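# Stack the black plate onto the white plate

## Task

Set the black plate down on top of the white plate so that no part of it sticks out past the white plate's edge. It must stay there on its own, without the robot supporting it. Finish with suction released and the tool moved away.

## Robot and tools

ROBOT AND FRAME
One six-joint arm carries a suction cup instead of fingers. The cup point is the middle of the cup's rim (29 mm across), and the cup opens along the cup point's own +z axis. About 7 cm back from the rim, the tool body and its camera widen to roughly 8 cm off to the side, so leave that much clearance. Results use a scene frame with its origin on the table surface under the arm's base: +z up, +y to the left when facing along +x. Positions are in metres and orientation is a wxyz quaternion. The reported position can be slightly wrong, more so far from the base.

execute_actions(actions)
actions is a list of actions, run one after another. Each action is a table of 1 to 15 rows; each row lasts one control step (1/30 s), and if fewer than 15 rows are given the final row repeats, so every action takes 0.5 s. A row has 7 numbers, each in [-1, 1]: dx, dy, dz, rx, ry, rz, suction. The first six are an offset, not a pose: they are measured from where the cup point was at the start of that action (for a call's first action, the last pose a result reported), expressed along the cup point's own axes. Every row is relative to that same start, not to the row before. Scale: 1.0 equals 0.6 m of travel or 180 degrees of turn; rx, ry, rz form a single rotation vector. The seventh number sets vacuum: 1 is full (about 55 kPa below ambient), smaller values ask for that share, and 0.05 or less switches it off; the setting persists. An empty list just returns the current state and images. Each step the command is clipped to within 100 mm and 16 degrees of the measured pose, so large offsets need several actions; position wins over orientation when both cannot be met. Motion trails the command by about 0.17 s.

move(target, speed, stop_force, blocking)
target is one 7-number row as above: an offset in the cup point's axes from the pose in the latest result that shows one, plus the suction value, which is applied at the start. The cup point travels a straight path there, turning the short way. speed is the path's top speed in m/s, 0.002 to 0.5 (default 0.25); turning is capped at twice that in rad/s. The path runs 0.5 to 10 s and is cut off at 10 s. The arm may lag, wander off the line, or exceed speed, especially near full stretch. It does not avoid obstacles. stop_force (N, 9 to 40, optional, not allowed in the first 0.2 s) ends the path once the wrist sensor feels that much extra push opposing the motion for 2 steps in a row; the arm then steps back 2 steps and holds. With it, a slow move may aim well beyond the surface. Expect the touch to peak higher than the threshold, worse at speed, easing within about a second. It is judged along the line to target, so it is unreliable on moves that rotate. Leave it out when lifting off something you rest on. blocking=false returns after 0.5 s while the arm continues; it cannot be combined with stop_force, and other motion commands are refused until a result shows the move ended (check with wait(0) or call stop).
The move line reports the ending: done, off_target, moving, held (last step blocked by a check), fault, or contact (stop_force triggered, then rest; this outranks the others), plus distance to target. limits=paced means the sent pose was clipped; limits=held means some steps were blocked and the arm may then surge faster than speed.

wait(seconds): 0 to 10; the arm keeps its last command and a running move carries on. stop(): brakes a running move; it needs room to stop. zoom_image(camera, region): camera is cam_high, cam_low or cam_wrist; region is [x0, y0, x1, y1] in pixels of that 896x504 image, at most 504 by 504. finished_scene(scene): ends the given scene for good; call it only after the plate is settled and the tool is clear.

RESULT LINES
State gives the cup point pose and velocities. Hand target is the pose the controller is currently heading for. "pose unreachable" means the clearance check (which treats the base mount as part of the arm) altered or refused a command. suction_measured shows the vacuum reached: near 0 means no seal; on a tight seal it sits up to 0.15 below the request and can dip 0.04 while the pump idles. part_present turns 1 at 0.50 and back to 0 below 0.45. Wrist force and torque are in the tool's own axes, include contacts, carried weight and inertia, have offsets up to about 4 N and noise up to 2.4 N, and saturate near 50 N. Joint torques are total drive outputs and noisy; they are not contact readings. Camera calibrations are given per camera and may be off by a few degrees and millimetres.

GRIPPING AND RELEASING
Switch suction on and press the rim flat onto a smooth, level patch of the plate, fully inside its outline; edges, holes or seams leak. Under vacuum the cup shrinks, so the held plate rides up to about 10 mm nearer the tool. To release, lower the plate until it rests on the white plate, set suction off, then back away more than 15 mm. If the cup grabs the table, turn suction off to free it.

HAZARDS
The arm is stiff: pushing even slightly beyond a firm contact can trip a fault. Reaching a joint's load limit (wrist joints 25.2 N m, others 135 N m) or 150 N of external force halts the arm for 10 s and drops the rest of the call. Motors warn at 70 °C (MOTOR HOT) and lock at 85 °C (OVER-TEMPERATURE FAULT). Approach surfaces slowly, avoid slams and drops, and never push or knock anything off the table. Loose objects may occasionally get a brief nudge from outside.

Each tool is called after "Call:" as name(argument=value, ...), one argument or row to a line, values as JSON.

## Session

Call:
execute_actions(
  actions=[],
)

Scene clock: 0.00 s.
end_effector_position=(+0.4308, +0.0146, +0.2756) suction_measured=0.00 part_present=0 end_effector_quat_wxyz=(-0.004, -0.014, +1.000, -0.006) end_effector_velocity=(+0.000, -0.000, +0.000) end_effector_angular_velocity=(+0.001, -0.001, -0.001)
Joint positions: [-0.316 -1.721  2.042 -1.891 -1.571 -0.316]
Joint velocities: [-0.001 -0.    -0.     0.     0.001 -0.   ]
Joint torques (N m, as the arm reports them, + toward a larger angle): no reading
Wrist force (N, on the end effector, along its own x y z axes, offset not removed): no reading
Wrist torque (N m, same axes, about the end effector's origin, offset not removed): no reading
Hand target: +0.431, +0.015, +0.276; -0.004, -0.014, +1.000, -0.006
camera_calibration (this result's frames):
cam_wrist: T_world_to_cam=[[0.00967327, -0.999889, 0.0113049, 0.0236925], [-0.945012, -0.00544539, 0.326989, 0.33365], [-0.326891, -0.0138463, -0.94496, 0.499128], [0, 0, 0, 1]] pos_world=[0.478235, 0.0324178, 0.362288]

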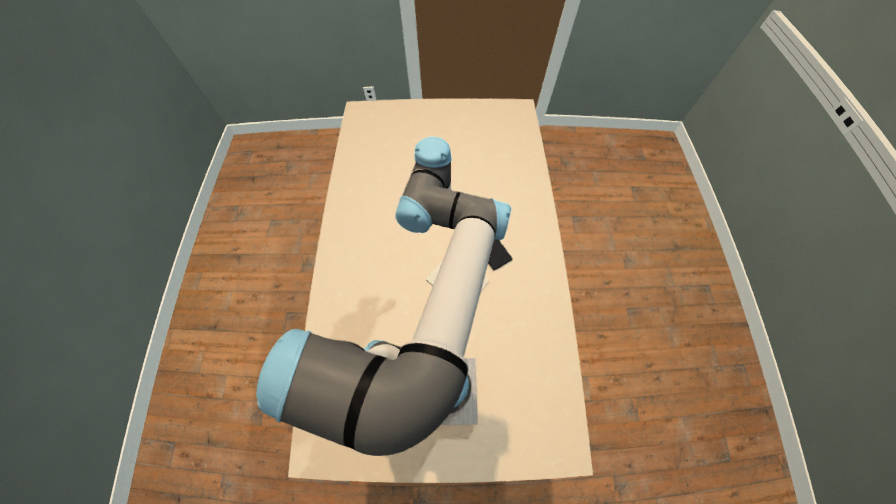

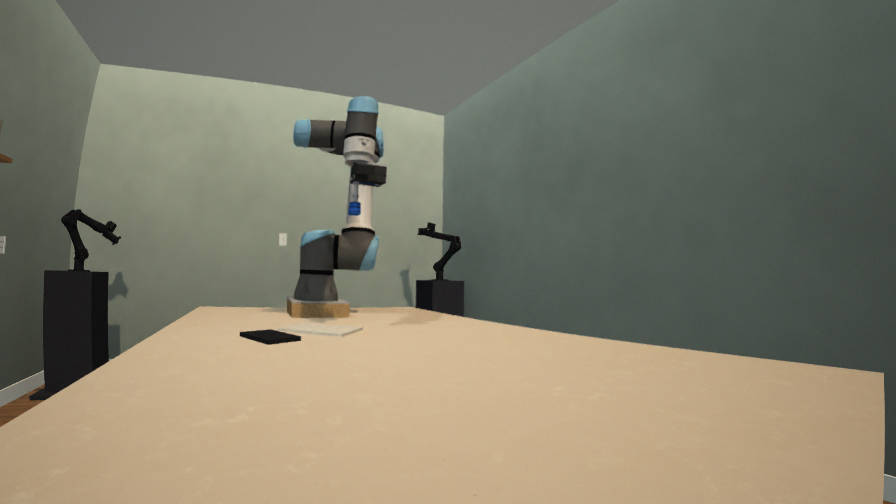

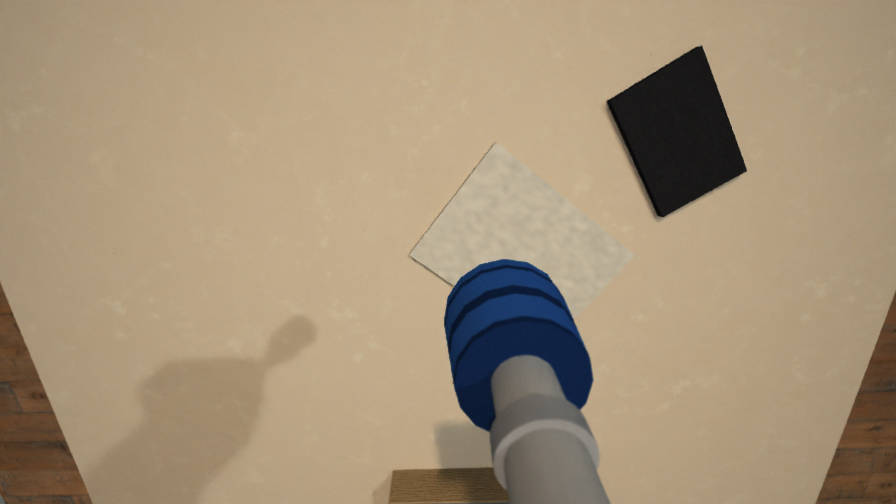

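Call:
move(
  target=[-0.043,-0.3057,0.413,0,0,0,0],
  speed=0.35,
)

Scene clock: 8.30 s.
end_effector_position=(+0.4594, -0.1705, +0.0299) suction_measured=0.00 part_present=0 end_effector_quat_wxyz=(-0.004, -0.014, +1.000, -0.006) end_effector_velocity=(+0.001, -0.001, -0.002) end_effector_angular_velocity=(+0.000, -0.000, +0.000)
Joint positions: [-0.659 -1.148  2.191 -2.613 -1.571 -0.659]
Joint velocities: [-0.001  0.008 -0.003 -0.005  0.    -0.001]
Joint torques (N m, as the arm reports them, + toward a larger angle): [-10.43 -23.37 -19.83  -3.91   1.7   -2.65]
Wrist force (N, on the end effector, along its own x y z axes, offset not removed): [1.6 -0.1 2.6]
Wrist torque (N m, same axes, about the end effector's origin, offset not removed): [0.13 -0.21 0.14]
Hand target: +0.460, -0.171, +0.030; -0.004, -0.014, +1.000, -0.006
Off the commanded pose: 0.001 m, 0 deg.
move: done
camera_calibration (this result's frames):
cam_wrist: T_world_to_cam=[[0.00966307, -0.999891, 0.0111327, -0.158876], [-0.944943, -0.00548914, 0.32719, 0.439986], [-0.327093, -0.0136814, -0.944893, 0.27386], [0, 0, 0, 1]] pos_world=[0.506874, -0.152696, 0.116578]

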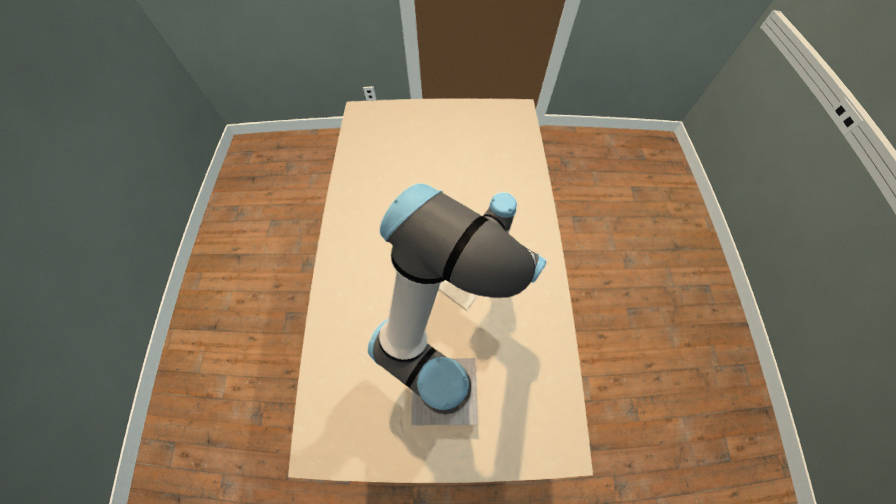

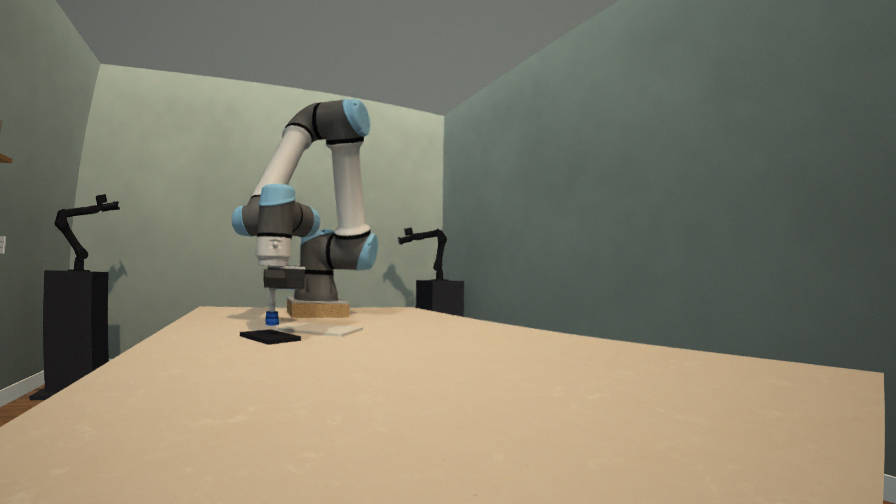

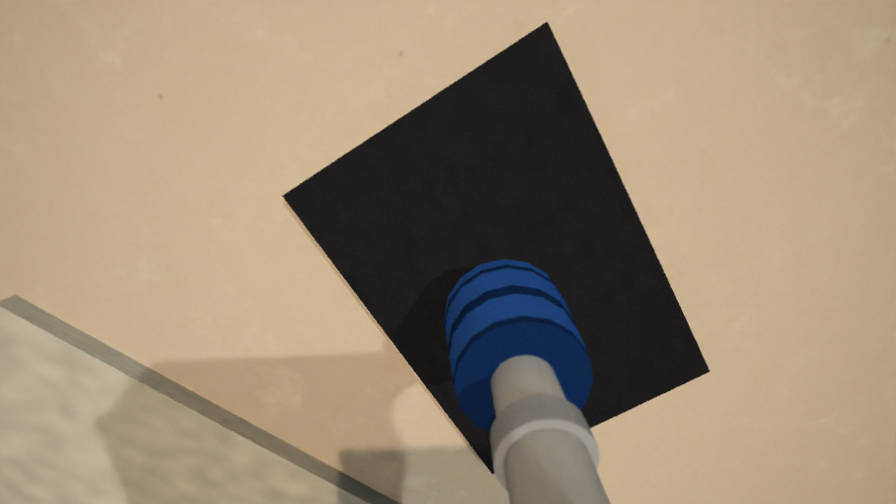

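Call:
move(
  target=[0.002,-0.004,0.042,0,0,0,1],
  speed=0.025,
  stop_force=12,
)

Scene clock: 12.03 s.
end_effector_position=(+0.4581, -0.1732, +0.0050) suction_measured=0.45 part_present=0 end_effector_quat_wxyz=(-0.004, -0.014, +1.000, -0.006) end_effector_velocity=(+0.000, -0.001, -0.002) end_effector_angular_velocity=(-0.000, +0.000, -0.000)
Joint positions: [-0.664 -1.085  2.198 -2.683 -1.571 -0.664]
Joint velocities: [-0.001  0.006 -0.    -0.006 -0.    -0.   ]
Joint torques (N m, as the arm reports them, + toward a larger angle): [-11.32 -24.86  -2.52  -4.15   0.4   -2.74]
Wrist force (N, on the end effector, along its own x y z axes, offset not removed): [3.6 -0.5 2.5]
Wrist torque (N m, same axes, about the end effector's origin, offset not removed): [0.02 -0.45 0.04]
Hand target: +0.458, -0.173, +0.005; -0.004, -0.014, +1.000, -0.006
Off the commanded pose: 0.000 m, 0 deg.
move: done
camera_calibration (this result's frames):
cam_wrist: T_world_to_cam=[[0.00966139, -0.999892, 0.0110956, -0.161245], [-0.944942, -0.00549967, 0.327192, 0.446846], [-0.327095, -0.0136458, -0.944893, 0.249876], [0, 0, 0, 1]] pos_world=[0.505535, -0.155361, 0.0916906]

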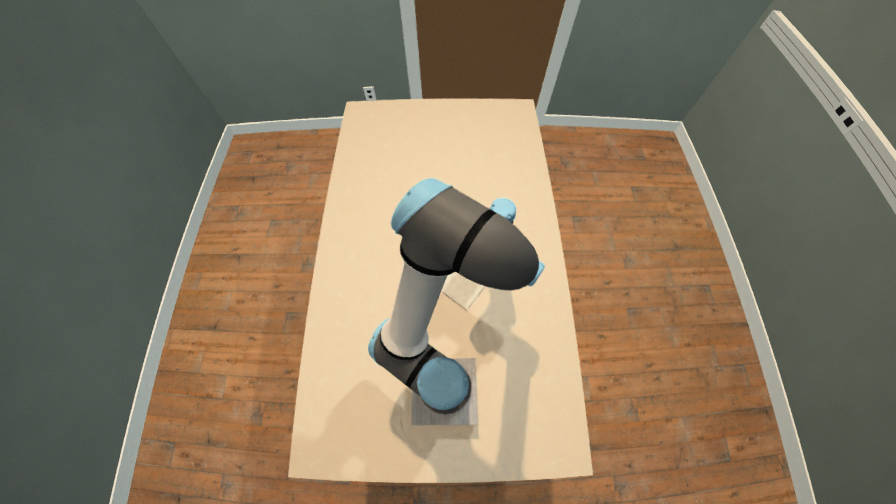

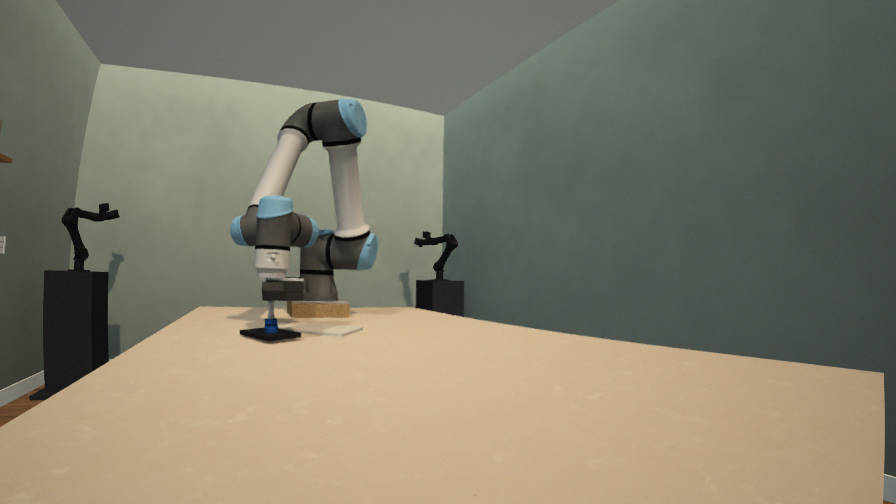

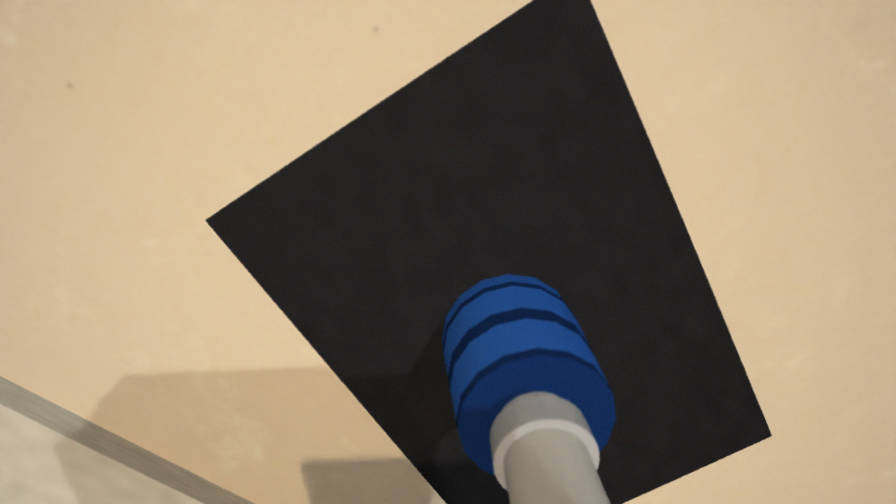

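Call:
move(
  target=[0,0,-0.028,0,0,0,1],
  speed=0.1,
)

Call:
move(
  target=[0.176,0.217,0.005,0,0,-0.117,1],
)

Scene clock: 15.10 s.
end_effector_position=(+0.4582, -0.1730, +0.0215) suction_measured=0.96 part_present=1 end_effector_quat_wxyz=(-0.004, -0.014, +1.000, -0.006) end_effector_velocity=(-0.000, -0.001, +0.003) end_effector_angular_velocity=(+0.000, -0.000, -0.002)
Joint positions: [-0.664 -1.127  2.194 -2.637 -1.571 -0.664]
Joint velocities: [-0.002 -0.007 -0.001  0.008  0.     0.   ]
Joint torques (N m, as the arm reports them, + toward a larger angle): [ -4.43 -40.76 -21.15   0.    -1.09  -0.01]
Wrist force (N, on the end effector, along its own x y z axes, offset not removed): [1.8 -2.1 3.6]
Wrist torque (N m, same axes, about the end effector's origin, offset not removed): [-0.11 -0.27 0.10]
Hand target: +0.458, -0.173, +0.022; -0.004, -0.014, +1.000, -0.006
Off the commanded pose: 0.000 m, 0 deg.
move: done
camera_calibration (this result's frames):
cam_wrist: T_world_to_cam=[[0.00966244, -0.999891, 0.0111358, -0.161291], [-0.944945, -0.0054876, 0.327184, 0.441587], [-0.327088, -0.0136841, -0.944895, 0.265474], [0, 0, 0, 1]] pos_world=[0.505667, -0.155217, 0.108161]

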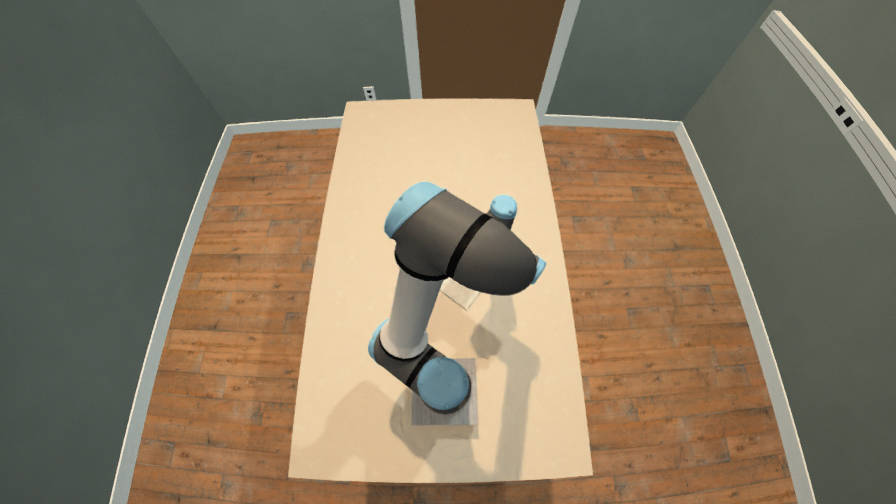

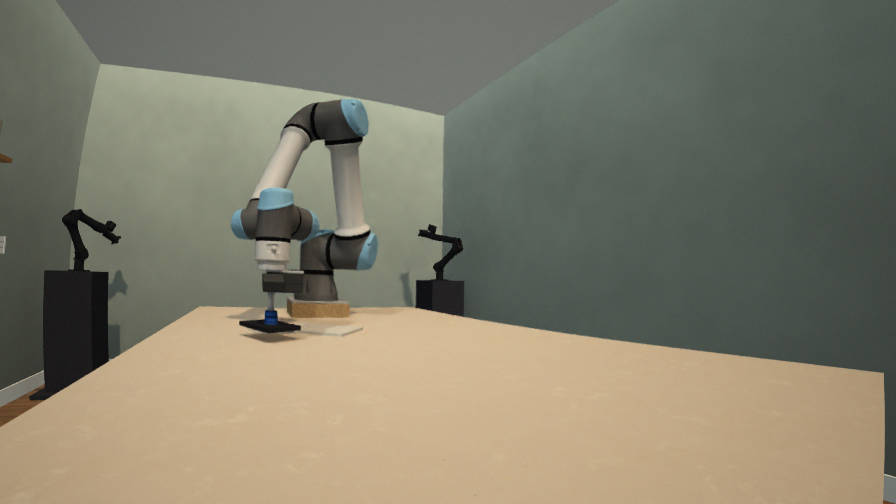

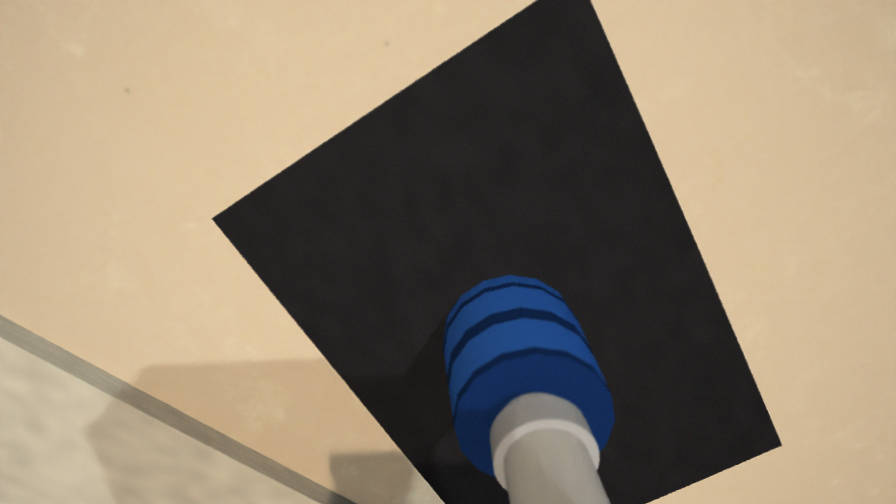

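Scene clock: 16.50 s.
end_effector_position=(+0.3491, -0.0461, +0.0181) suction_measured=0.96 part_present=1 end_effector_quat_wxyz=(-0.005, -0.197, +0.980, -0.005) end_effector_velocity=(-0.001, +0.002, +0.001) end_effector_angular_velocity=(-0.000, -0.001, +0.006)
Joint positions: [-0.547 -1.316  2.577 -2.832 -1.571 -0.914]
Joint velocities: [ 0.003 -0.005  0.005 -0.001  0.    -0.002]
Joint torques (N m, as the arm reports them, + toward a larger angle): [ 11.09 -27.86   1.71  -4.1    1.59  -2.84]
Wrist force (N, on the end effector, along its own x y z axes, offset not removed): [3.1 0.2 2.4]
Wrist torque (N m, same axes, about the end effector's origin, offset not removed): [0.01 -0.40 0.12]
Hand target: +0.349, -0.046, +0.018; -0.005, -0.197, +0.980, -0.005
Off the commanded pose: 0.000 m, 0 deg.
move: done
camera_calibration (this result's frames):
cam_wrist: T_world_to_cam=[[0.367886, -0.929841, 0.00748993, -0.155074], [-0.878464, -0.344895, 0.33068, 0.301355], [-0.304896, -0.128232, -0.943713, 0.215205], [0, 0, 0, 1]] pos_world=[0.387394, -0.012662, 0.104601]

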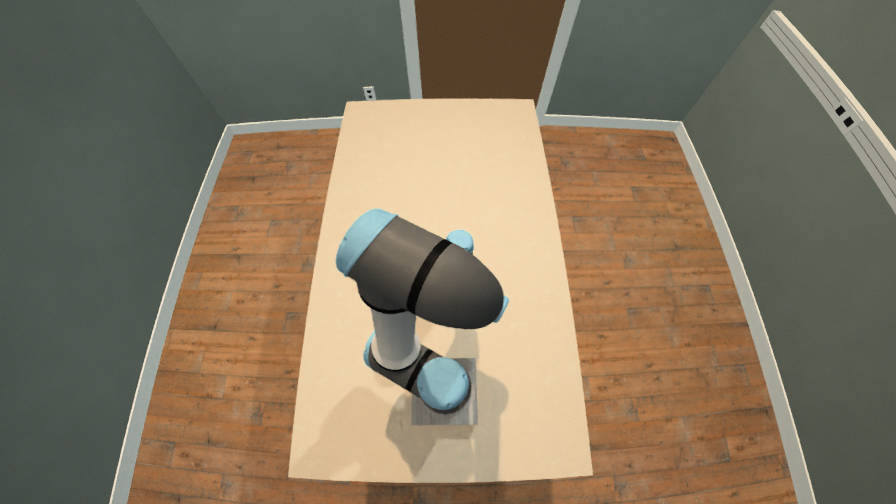

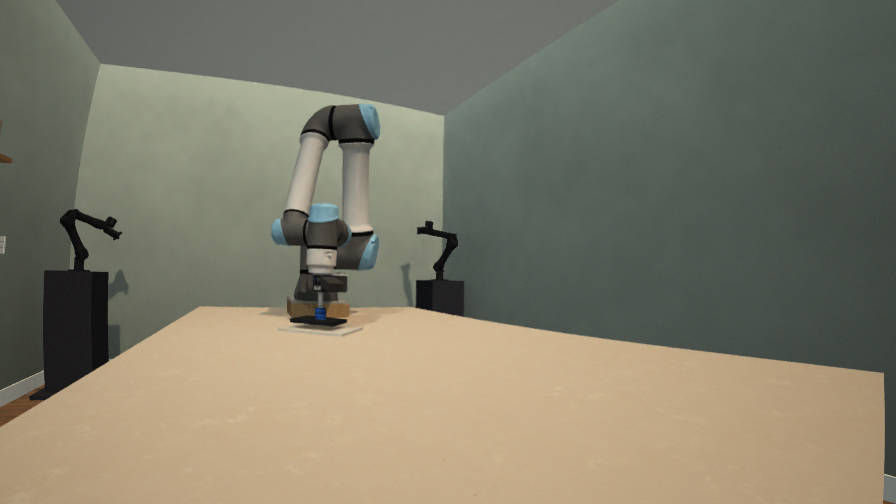

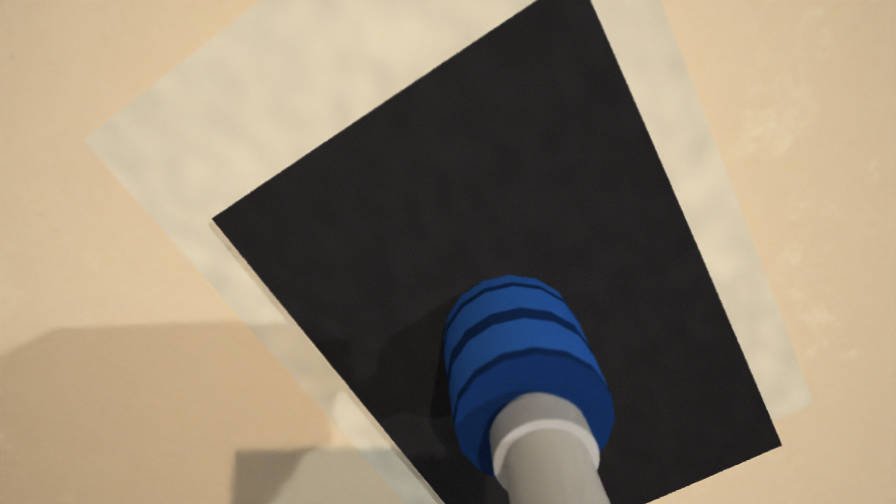

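Call:
move(
  target=[0,0,0.024,0,0,0,1],
  speed=0.01,
  stop_force=9,
)

Call:
execute_actions(
  actions=[
    [[0,0,-0.001,0,0,0,0]],
  ],
)

Call:
move(
  target=[0,0,-0.25,0,0,0,0],
)

Scene clock: 21.23 s.
end_effector_position=(+0.3489, -0.0462, +0.0048) suction_measured=0.99 part_present=1 end_effector_quat_wxyz=(-0.005, -0.197, +0.980, -0.005) end_effector_velocity=(-0.001, +0.000, +0.001) end_effector_angular_velocity=(+0.002, +0.002, -0.001)
Joint positions: [-0.546 -1.26   2.582 -2.893 -1.571 -0.914]
Joint velocities: [-0.001 -0.008  0.001  0.01   0.     0.   ]
Joint torques (N m, as the arm reports them, + toward a larger angle): [ -9.94 -21.77   1.75   3.02   0.53   2.08]
Wrist force (N, on the end effector, along its own x y z axes, offset not removed): [0.5 -1.7 -23.9]
Wrist torque (N m, same axes, about the end effector's origin, offset not removed): [-0.14 -0.22 0.17]
Hand target: +0.349, -0.046, +0.005; -0.005, -0.197, +0.980, -0.005
Off the commanded pose: 0.001 m, 0 deg.
move: contact
camera_calibration (this result's frames):
cam_wrist: T_world_to_cam=[[0.367958, -0.929813, 0.00736204, -0.155014], [-0.878401, -0.344994, 0.330744, 0.305539], [-0.30499, -0.128167, -0.943692, 0.202669], [0, 0, 0, 1]] pos_world=[0.387236, -0.0127494, 0.0913428]

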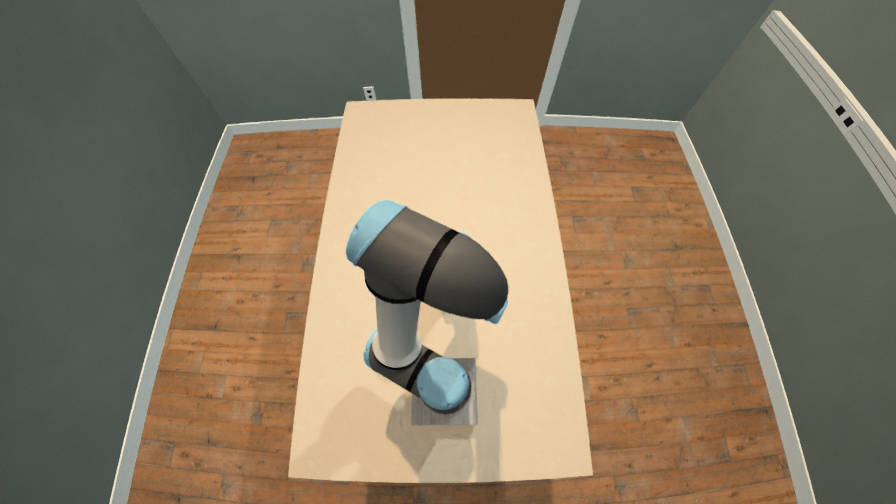

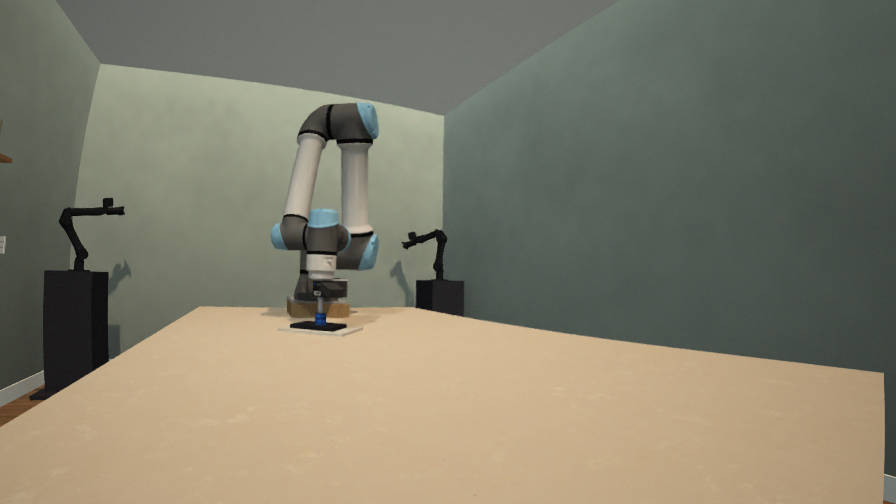

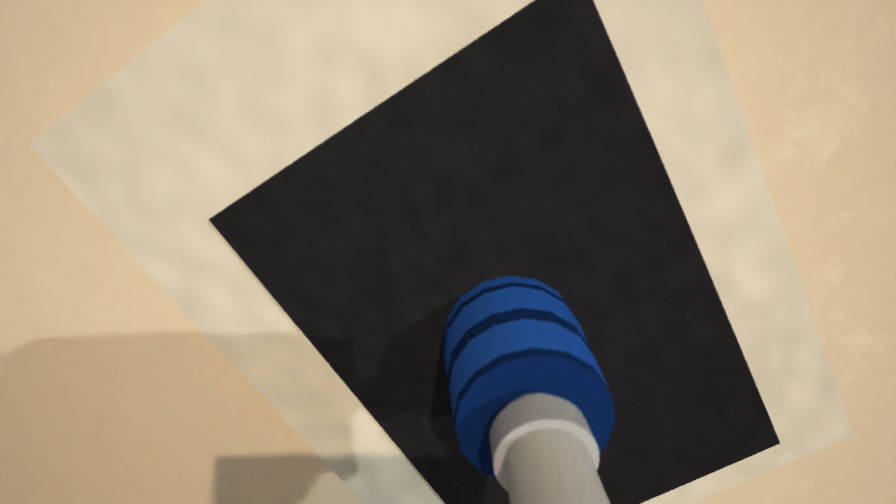

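Scene clock: 21.73 s.
end_effector_position=(+0.3489, -0.0462, +0.0054) suction_measured=0.00 part_present=0 end_effector_quat_wxyz=(-0.005, -0.197, +0.980, -0.005) end_effector_velocity=(+0.001, -0.001, +0.000) end_effector_angular_velocity=(-0.001, -0.001, -0.001)
Joint positions: [-0.546 -1.262  2.582 -2.89  -1.571 -0.914]
Joint velocities: [-0.001 -0.001 -0.001  0.    -0.001  0.   ]
Joint torques (N m, as the arm reports them, + toward a larger angle): [-10.05 -26.57 -14.65   0.78   0.59   2.05]
Wrist force (N, on the end effector, along its own x y z axes, offset not removed): [1.6 -1.1 -6.8]
Wrist torque (N m, same axes, about the end effector's origin, offset not removed): [-0.02 -0.17 0.11]
Hand target: +0.349, -0.046, +0.005; -0.005, -0.197, +0.980, -0.005
Off the commanded pose: 0.000 m, 0 deg.
camera_calibration (this result's frames):
cam_wrist: T_world_to_cam=[[0.367956, -0.929815, 0.00727071, -0.15497], [-0.878368, -0.34501, 0.330813, 0.305313], [-0.305087, -0.128111, -0.943668, 0.203229], [0, 0, 0, 1]] pos_world=[0.387202, -0.0127216, 0.0919064]

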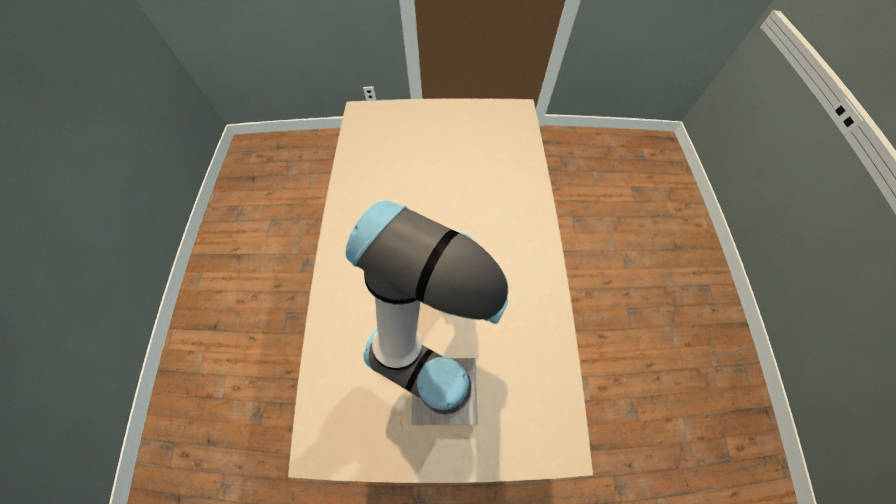

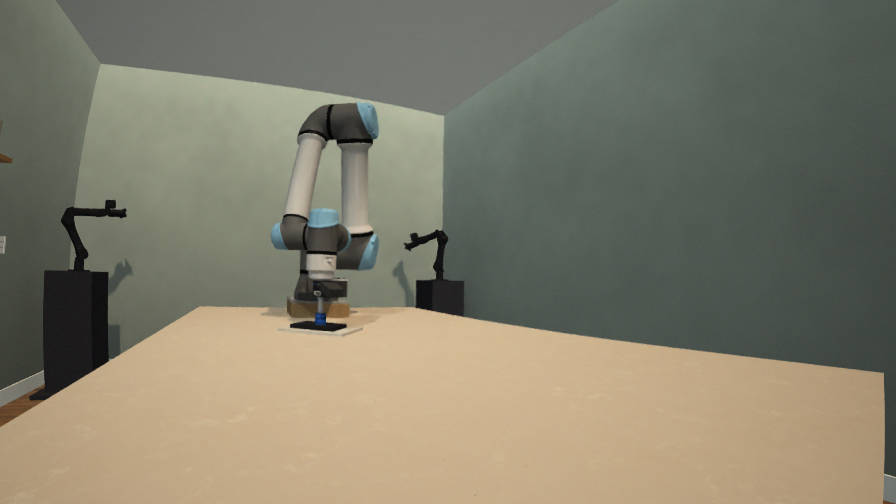

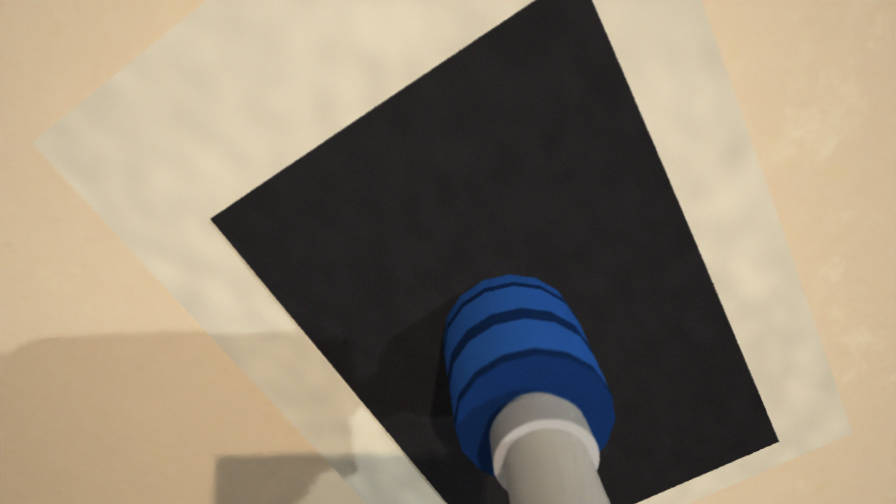

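Scene clock: 23.03 s.
end_effector_position=(+0.3503, -0.0446, +0.1550) suction_measured=0.00 part_present=0 end_effector_quat_wxyz=(-0.005, -0.197, +0.980, -0.005) end_effector_velocity=(-0.001, +0.000, +0.002) end_effector_angular_velocity=(+0.003, +0.002, -0.001)
Joint positions: [-0.546 -1.764  2.43  -2.237 -1.571 -0.914]
Joint velocities: [-0.001 -0.005 -0.004  0.012  0.001 -0.001]
Joint torques (N m, as the arm reports them, + toward a larger angle): [-11.31 -19.18 -26.72  -0.1    1.65  -2.77]
Wrist force (N, on the end effector, along its own x y z axes, offset not removed): [1.9 0.2 1.8]
Wrist torque (N m, same axes, about the end effector's origin, offset not removed): [0.06 -0.27 0.14]
Hand target: +0.350, -0.045, +0.155; -0.005, -0.197, +0.980, -0.005
Off the commanded pose: 0.000 m, 0 deg.
move: done
camera_calibration (this result's frames):
cam_wrist: T_world_to_cam=[[0.367992, -0.929798, 0.00757461, -0.1552], [-0.878448, -0.344975, 0.330637, 0.257674], [-0.304812, -0.128325, -0.943728, 0.345011], [0, 0, 0, 1]] pos_world=[0.388629, -0.0111396, 0.241575]

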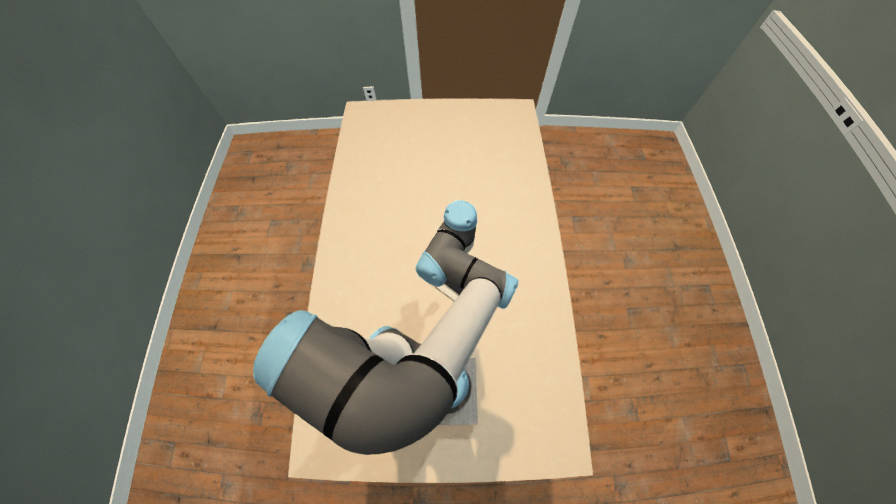

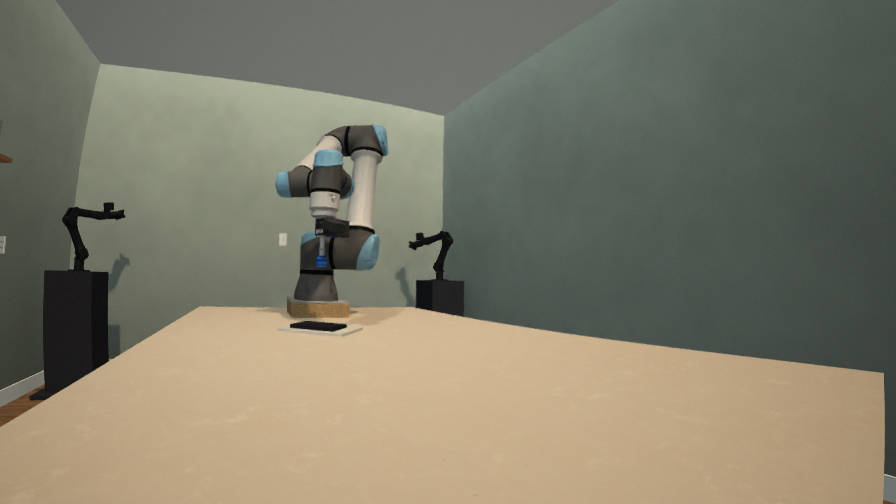

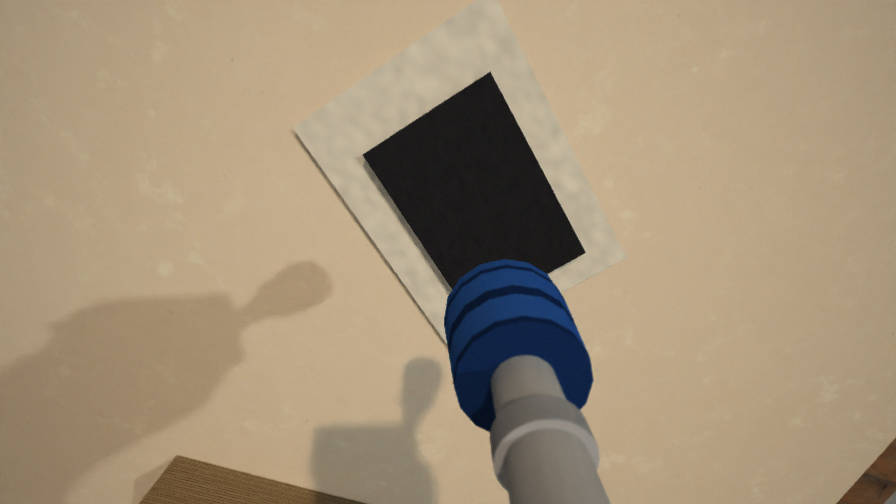

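Call:
finished_scene(
  scene=2,
)

The scene is finished: the task was done.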